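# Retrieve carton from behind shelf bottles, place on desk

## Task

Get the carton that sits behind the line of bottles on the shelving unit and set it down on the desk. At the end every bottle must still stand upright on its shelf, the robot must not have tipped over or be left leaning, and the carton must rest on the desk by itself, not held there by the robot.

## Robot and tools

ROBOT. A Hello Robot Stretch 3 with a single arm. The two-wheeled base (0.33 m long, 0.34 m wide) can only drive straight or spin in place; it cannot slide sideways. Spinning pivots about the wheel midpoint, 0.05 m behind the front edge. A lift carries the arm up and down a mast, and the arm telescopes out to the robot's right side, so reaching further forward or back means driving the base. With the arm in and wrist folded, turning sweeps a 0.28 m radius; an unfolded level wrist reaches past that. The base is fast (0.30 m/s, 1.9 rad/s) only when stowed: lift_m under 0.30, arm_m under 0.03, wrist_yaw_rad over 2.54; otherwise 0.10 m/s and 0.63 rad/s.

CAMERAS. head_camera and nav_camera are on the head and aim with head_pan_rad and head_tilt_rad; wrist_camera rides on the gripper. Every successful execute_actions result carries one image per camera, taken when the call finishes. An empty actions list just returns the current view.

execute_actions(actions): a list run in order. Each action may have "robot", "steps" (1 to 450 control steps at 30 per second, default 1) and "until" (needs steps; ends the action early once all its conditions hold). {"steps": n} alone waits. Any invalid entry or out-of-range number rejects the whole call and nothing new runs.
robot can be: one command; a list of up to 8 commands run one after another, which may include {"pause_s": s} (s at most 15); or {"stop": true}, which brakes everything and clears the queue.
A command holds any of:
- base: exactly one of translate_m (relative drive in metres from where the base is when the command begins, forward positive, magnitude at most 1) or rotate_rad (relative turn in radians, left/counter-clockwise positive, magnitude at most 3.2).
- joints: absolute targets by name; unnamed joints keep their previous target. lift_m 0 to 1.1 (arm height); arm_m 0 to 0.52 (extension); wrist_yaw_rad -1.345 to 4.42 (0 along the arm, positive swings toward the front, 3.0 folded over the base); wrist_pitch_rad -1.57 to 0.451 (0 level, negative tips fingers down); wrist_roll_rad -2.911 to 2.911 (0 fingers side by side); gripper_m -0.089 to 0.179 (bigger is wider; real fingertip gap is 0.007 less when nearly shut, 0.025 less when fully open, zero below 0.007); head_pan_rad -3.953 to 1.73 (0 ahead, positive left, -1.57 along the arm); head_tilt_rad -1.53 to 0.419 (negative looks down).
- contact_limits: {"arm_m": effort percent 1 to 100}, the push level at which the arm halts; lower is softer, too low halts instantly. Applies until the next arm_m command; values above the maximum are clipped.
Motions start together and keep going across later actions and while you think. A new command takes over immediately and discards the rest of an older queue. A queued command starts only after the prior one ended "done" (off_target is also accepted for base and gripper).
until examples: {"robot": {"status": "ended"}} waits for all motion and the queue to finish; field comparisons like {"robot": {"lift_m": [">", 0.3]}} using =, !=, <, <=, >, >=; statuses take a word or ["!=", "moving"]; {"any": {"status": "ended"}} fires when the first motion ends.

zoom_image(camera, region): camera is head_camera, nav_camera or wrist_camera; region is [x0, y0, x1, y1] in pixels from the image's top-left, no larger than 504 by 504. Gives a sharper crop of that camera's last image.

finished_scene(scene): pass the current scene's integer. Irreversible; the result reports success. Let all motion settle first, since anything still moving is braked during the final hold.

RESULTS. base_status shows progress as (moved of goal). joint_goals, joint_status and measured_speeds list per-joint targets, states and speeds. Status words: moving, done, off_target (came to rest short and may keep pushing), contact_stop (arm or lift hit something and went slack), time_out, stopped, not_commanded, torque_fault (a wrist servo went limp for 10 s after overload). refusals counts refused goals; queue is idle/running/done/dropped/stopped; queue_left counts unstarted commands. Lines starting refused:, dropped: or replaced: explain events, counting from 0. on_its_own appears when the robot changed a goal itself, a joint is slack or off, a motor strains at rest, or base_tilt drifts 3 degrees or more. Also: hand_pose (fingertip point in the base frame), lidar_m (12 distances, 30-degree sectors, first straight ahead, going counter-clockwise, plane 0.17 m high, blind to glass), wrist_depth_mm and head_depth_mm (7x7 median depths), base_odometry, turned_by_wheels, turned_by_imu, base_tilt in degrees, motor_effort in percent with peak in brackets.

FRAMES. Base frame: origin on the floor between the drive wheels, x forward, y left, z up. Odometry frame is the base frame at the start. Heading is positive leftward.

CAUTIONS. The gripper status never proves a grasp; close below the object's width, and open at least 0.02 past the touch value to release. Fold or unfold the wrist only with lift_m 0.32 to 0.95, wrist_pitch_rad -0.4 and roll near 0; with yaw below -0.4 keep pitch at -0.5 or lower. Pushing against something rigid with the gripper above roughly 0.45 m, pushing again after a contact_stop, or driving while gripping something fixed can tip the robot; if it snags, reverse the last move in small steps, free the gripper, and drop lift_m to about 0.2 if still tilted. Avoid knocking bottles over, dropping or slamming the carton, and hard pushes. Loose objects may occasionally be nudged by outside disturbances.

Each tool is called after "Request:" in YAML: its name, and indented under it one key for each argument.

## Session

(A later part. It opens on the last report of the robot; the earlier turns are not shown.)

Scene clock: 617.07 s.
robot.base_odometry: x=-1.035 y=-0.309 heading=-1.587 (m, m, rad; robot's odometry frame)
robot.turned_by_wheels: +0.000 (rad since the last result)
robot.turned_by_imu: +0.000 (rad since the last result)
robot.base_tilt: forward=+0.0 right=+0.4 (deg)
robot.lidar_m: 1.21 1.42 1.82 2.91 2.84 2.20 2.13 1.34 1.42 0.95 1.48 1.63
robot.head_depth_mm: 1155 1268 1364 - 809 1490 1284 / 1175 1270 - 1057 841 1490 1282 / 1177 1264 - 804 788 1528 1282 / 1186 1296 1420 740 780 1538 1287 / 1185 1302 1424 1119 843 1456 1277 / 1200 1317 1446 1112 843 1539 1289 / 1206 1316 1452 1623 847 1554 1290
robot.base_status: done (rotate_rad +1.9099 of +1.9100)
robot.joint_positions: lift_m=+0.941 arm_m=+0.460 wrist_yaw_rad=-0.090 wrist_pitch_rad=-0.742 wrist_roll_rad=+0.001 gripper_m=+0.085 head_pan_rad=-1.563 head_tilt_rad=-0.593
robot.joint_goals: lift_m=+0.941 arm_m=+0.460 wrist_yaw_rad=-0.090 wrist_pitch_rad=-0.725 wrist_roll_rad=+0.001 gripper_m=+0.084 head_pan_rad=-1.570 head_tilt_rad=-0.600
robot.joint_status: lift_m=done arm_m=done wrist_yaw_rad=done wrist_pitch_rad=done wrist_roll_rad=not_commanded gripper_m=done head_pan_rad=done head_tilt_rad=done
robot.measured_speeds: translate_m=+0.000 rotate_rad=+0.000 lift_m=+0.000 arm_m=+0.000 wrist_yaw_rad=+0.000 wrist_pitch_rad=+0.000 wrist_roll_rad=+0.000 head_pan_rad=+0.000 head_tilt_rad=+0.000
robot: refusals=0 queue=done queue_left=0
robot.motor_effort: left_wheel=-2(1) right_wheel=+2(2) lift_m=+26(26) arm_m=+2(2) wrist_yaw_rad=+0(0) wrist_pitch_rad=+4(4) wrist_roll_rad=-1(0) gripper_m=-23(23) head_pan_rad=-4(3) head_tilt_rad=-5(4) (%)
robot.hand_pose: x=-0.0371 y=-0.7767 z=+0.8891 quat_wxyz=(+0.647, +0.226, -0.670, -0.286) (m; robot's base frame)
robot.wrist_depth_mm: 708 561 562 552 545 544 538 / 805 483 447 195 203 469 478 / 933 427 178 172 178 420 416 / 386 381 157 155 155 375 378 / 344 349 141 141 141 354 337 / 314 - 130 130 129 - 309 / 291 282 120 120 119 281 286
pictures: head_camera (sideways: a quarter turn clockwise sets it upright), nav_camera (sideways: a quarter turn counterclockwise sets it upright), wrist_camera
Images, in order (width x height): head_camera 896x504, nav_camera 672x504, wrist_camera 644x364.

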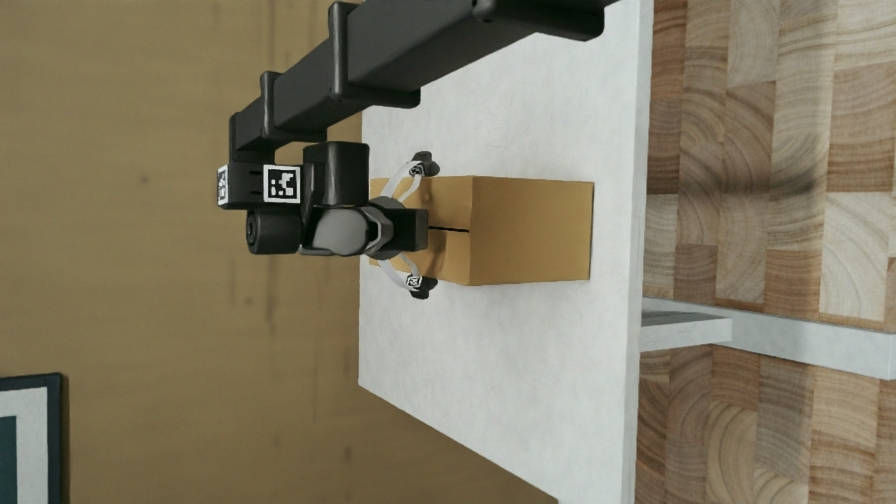

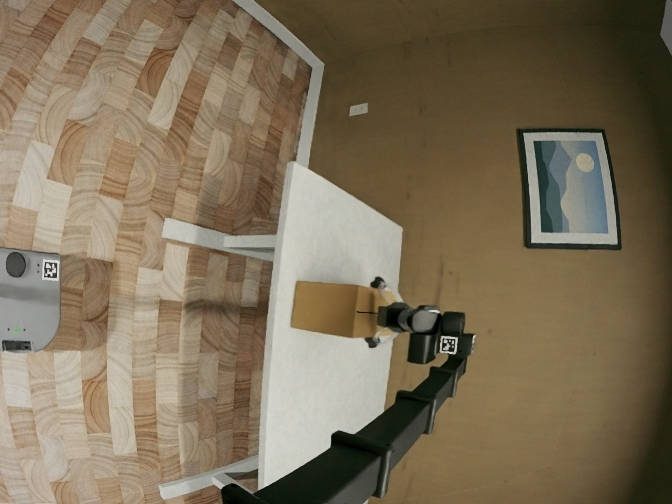

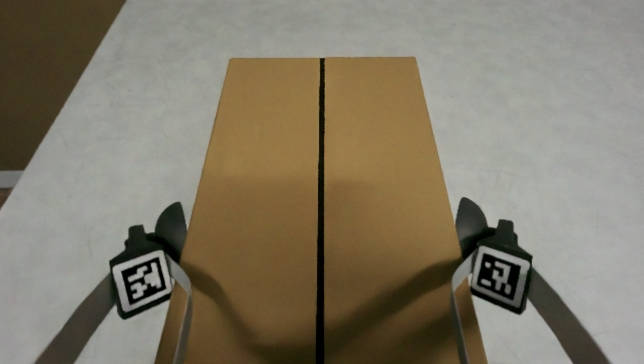

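Request:
execute_actions:
  actions:
    - {"robot":[{"joints":{"lift_m":0.936}},{"joints":{"gripper_m":0.179}}],"steps":200,"until":{"robot":{"status":"ended"}}}

Scene clock: 620.90 s.
robot.base_odometry: x=-1.035 y=-0.309 heading=-1.587 (m, m, rad; robot's odometry frame)
robot.turned_by_wheels: +0.000 (rad since the last result)
robot.turned_by_imu: +0.000 (rad since the last result)
robot.base_tilt: forward=+0.0 right=+0.5 (deg)
robot.lidar_m: 1.21 1.42 1.81 2.91 2.83 2.19 2.14 1.34 1.42 0.95 1.48 1.63
robot.head_depth_mm: 1162 1266 1369 - 809 1481 1283 / 1166 1279 - 1054 838 1487 1284 / 1174 1268 - 798 787 1547 1289 / 1177 1292 1409 741 780 1541 1277 / 1186 1309 1422 1115 841 1461 1279 / 1194 1312 1461 1111 843 1540 1285 / 1202 1320 1468 1624 845 1545 1291
robot.base_status: done (rotate_rad +1.9099 of +1.9100)
robot.joint_positions: lift_m=+0.936 arm_m=+0.460 wrist_yaw_rad=-0.090 wrist_pitch_rad=-0.740 wrist_roll_rad=+0.001 gripper_m=+0.179 head_pan_rad=-1.563 head_tilt_rad=-0.593
robot.joint_goals: lift_m=+0.936 arm_m=+0.460 wrist_yaw_rad=-0.090 wrist_pitch_rad=-0.725 wrist_roll_rad=+0.001 gripper_m=+0.179 head_pan_rad=-1.570 head_tilt_rad=-0.600
robot.joint_status: lift_m=done arm_m=done wrist_yaw_rad=done wrist_pitch_rad=done wrist_roll_rad=not_commanded gripper_m=done head_pan_rad=done head_tilt_rad=done
robot.measured_speeds: translate_m=+0.000 rotate_rad=+0.000 lift_m=+0.000 arm_m=+0.000 wrist_yaw_rad=+0.000 wrist_pitch_rad=+0.000 wrist_roll_rad=+0.000 head_pan_rad=+0.000 head_tilt_rad=+0.000
robot: refusals=0 queue=done queue_left=0
robot.motor_effort: left_wheel=-2(2) right_wheel=+2(2) lift_m=+26(25) arm_m=+2(2) wrist_yaw_rad=+1(0) wrist_pitch_rad=+4(4) wrist_roll_rad=+0(0) gripper_m=+0(99) head_pan_rad=-3(4) head_tilt_rad=-4(4) (%)
robot.hand_pose: x=-0.0371 y=-0.7770 z=+0.8844 quat_wxyz=(+0.647, +0.226, -0.670, -0.286) (m; robot's base frame)
robot.wrist_depth_mm: 697 550 551 553 532 544 537 / 820 481 454 202 446 471 468 / 444 427 184 178 182 418 413 / 382 377 161 160 159 368 367 / 340 348 145 144 143 336 333 / 317 303 131 132 131 300 312 / 281 279 121 121 121 277 281
pictures: head_camera (sideways: a quarter turn clockwise sets it upright), nav_camera (sideways: a quarter turn counterclockwise sets it upright), wrist_camera
Images, in order (width x height): head_camera 896x504, nav_camera 672x504, wrist_camera 644x364.

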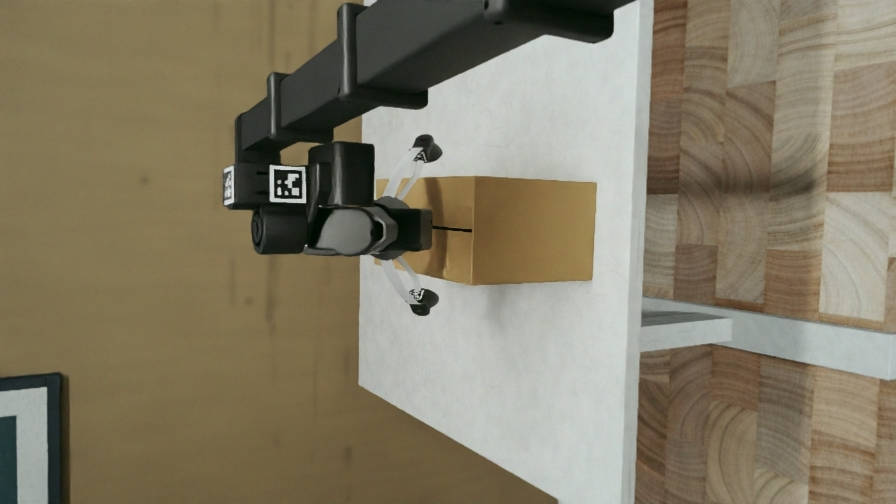

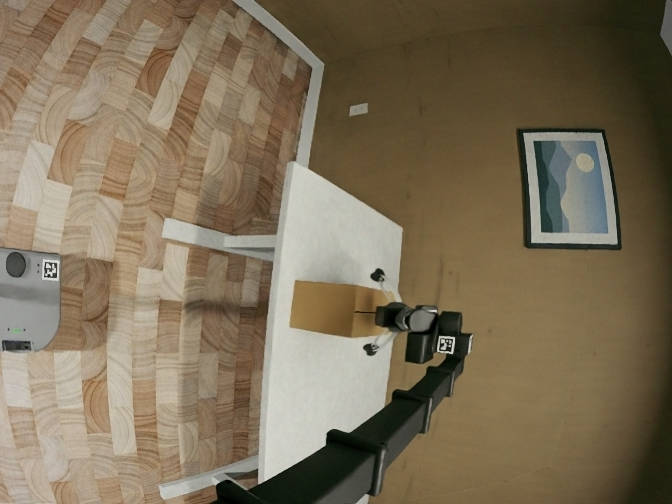

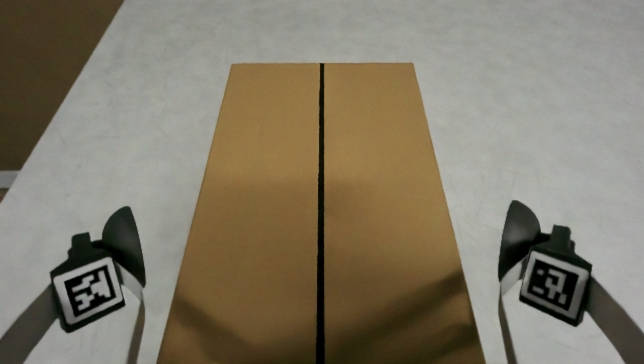

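Request:
execute_actions:
  actions:
    - {"robot":{"joints":{"lift_m":1.02,"head_pan_rad":1.5,"head_tilt_rad":-0.22}},"steps":200,"until":{"robot":{"status":"ended"}}}

Scene clock: 625.23 s.
robot.base_odometry: x=-1.035 y=-0.309 heading=-1.587 (m, m, rad; robot's odometry frame)
robot.turned_by_wheels: +0.000 (rad since the last result)
robot.turned_by_imu: +0.000 (rad since the last result)
robot.base_tilt: forward=-0.1 right=+0.3 (deg)
robot.lidar_m: 1.22 1.42 1.82 2.92 2.84 2.20 2.13 1.34 1.41 0.95 1.48 1.63
robot.head_depth_mm: 3065 3269 3378 3546 3478 2285 1731 / 3040 3191 3345 3460 3268 2342 1750 / 3055 3196 3315 3381 3360 2349 1746 / 3160 3257 3332 3243 3366 2351 1763 / 3130 3217 3267 3431 3346 2368 1758 / 3134 3215 3354 3473 3569 2391 1767 / 3143 3245 3342 3487 3579 2406 1794
robot.base_status: done (rotate_rad +1.9099 of +1.9100)
robot.joint_positions: lift_m=+1.020 arm_m=+0.460 wrist_yaw_rad=-0.090 wrist_pitch_rad=-0.739 wrist_roll_rad=+0.001 gripper_m=+0.179 head_pan_rad=+1.493 head_tilt_rad=-0.231
robot.joint_goals: lift_m=+1.020 arm_m=+0.460 wrist_yaw_rad=-0.090 wrist_pitch_rad=-0.725 wrist_roll_rad=+0.001 gripper_m=+0.179 head_pan_rad=+1.500 head_tilt_rad=-0.220
robot.joint_status: lift_m=done arm_m=done wrist_yaw_rad=done wrist_pitch_rad=done wrist_roll_rad=not_commanded gripper_m=done head_pan_rad=done head_tilt_rad=done
robot.measured_speeds: translate_m=+0.000 rotate_rad=+0.000 lift_m=+0.000 arm_m=+0.000 wrist_yaw_rad=+0.000 wrist_pitch_rad=+0.000 wrist_roll_rad=+0.000 head_pan_rad=+0.000 head_tilt_rad=+0.000
robot: refusals=0 queue=done queue_left=0
robot.motor_effort: left_wheel=-1(2) right_wheel=+2(2) lift_m=+40(44) arm_m=+2(2) wrist_yaw_rad=+0(0) wrist_pitch_rad=+3(4) wrist_roll_rad=-1(1) gripper_m=+0(0) head_pan_rad=+3(33) head_tilt_rad=+7(41) (%)
robot.hand_pose: x=-0.0371 y=-0.7771 z=+0.9680 quat_wxyz=(+0.647, +0.226, -0.670, -0.285) (m; robot's base frame)
robot.wrist_depth_mm: 698 688 686 667 678 674 671 / 827 618 598 594 603 603 592 / 964 528 521 526 527 525 509 / - 475 454 258 454 464 470 / - 440 407 235 411 426 423 / - 391 377 213 373 382 396 / 349 356 205 195 203 357 356
pictures: head_camera (sideways: a quarter turn clockwise sets it upright), nav_camera (sideways: a quarter turn counterclockwise sets it upright), wrist_camera
Images, in order (width x height): head_camera 896x504, nav_camera 672x504, wrist_camera 644x364.

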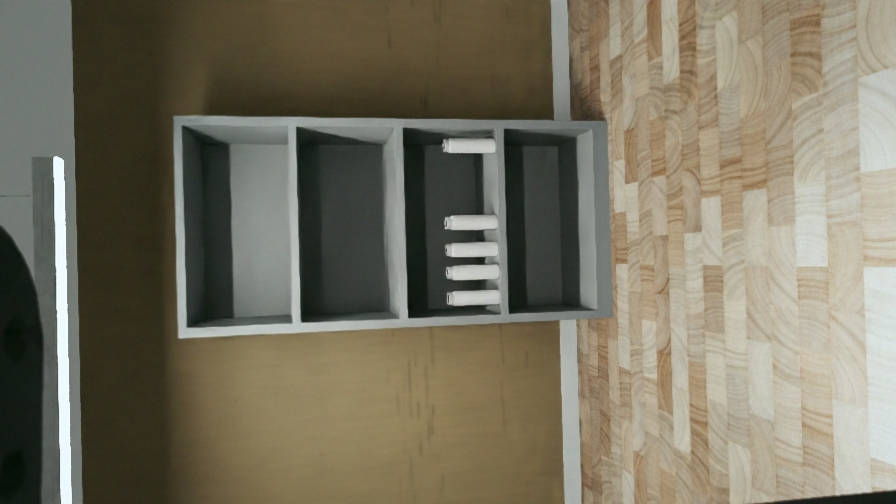

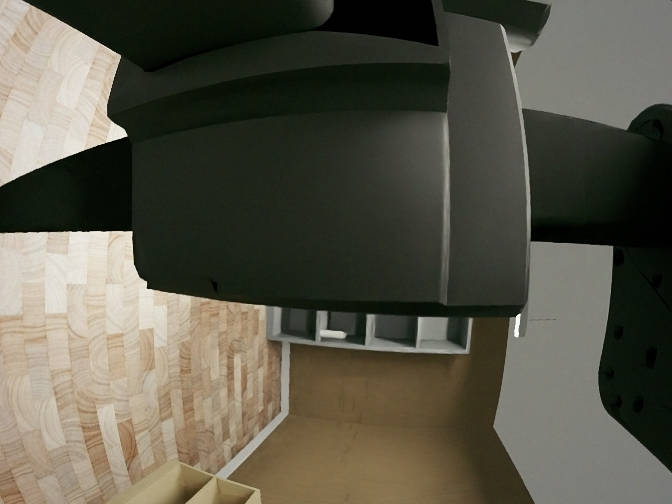

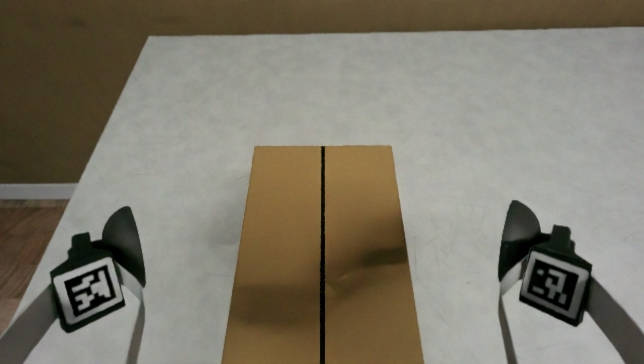

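All five bottles are upright, the carton is resting on the desk and the gripper is clear of it.

Request:
finished_scene:
  scene: 1

The scene is finished: the task was done.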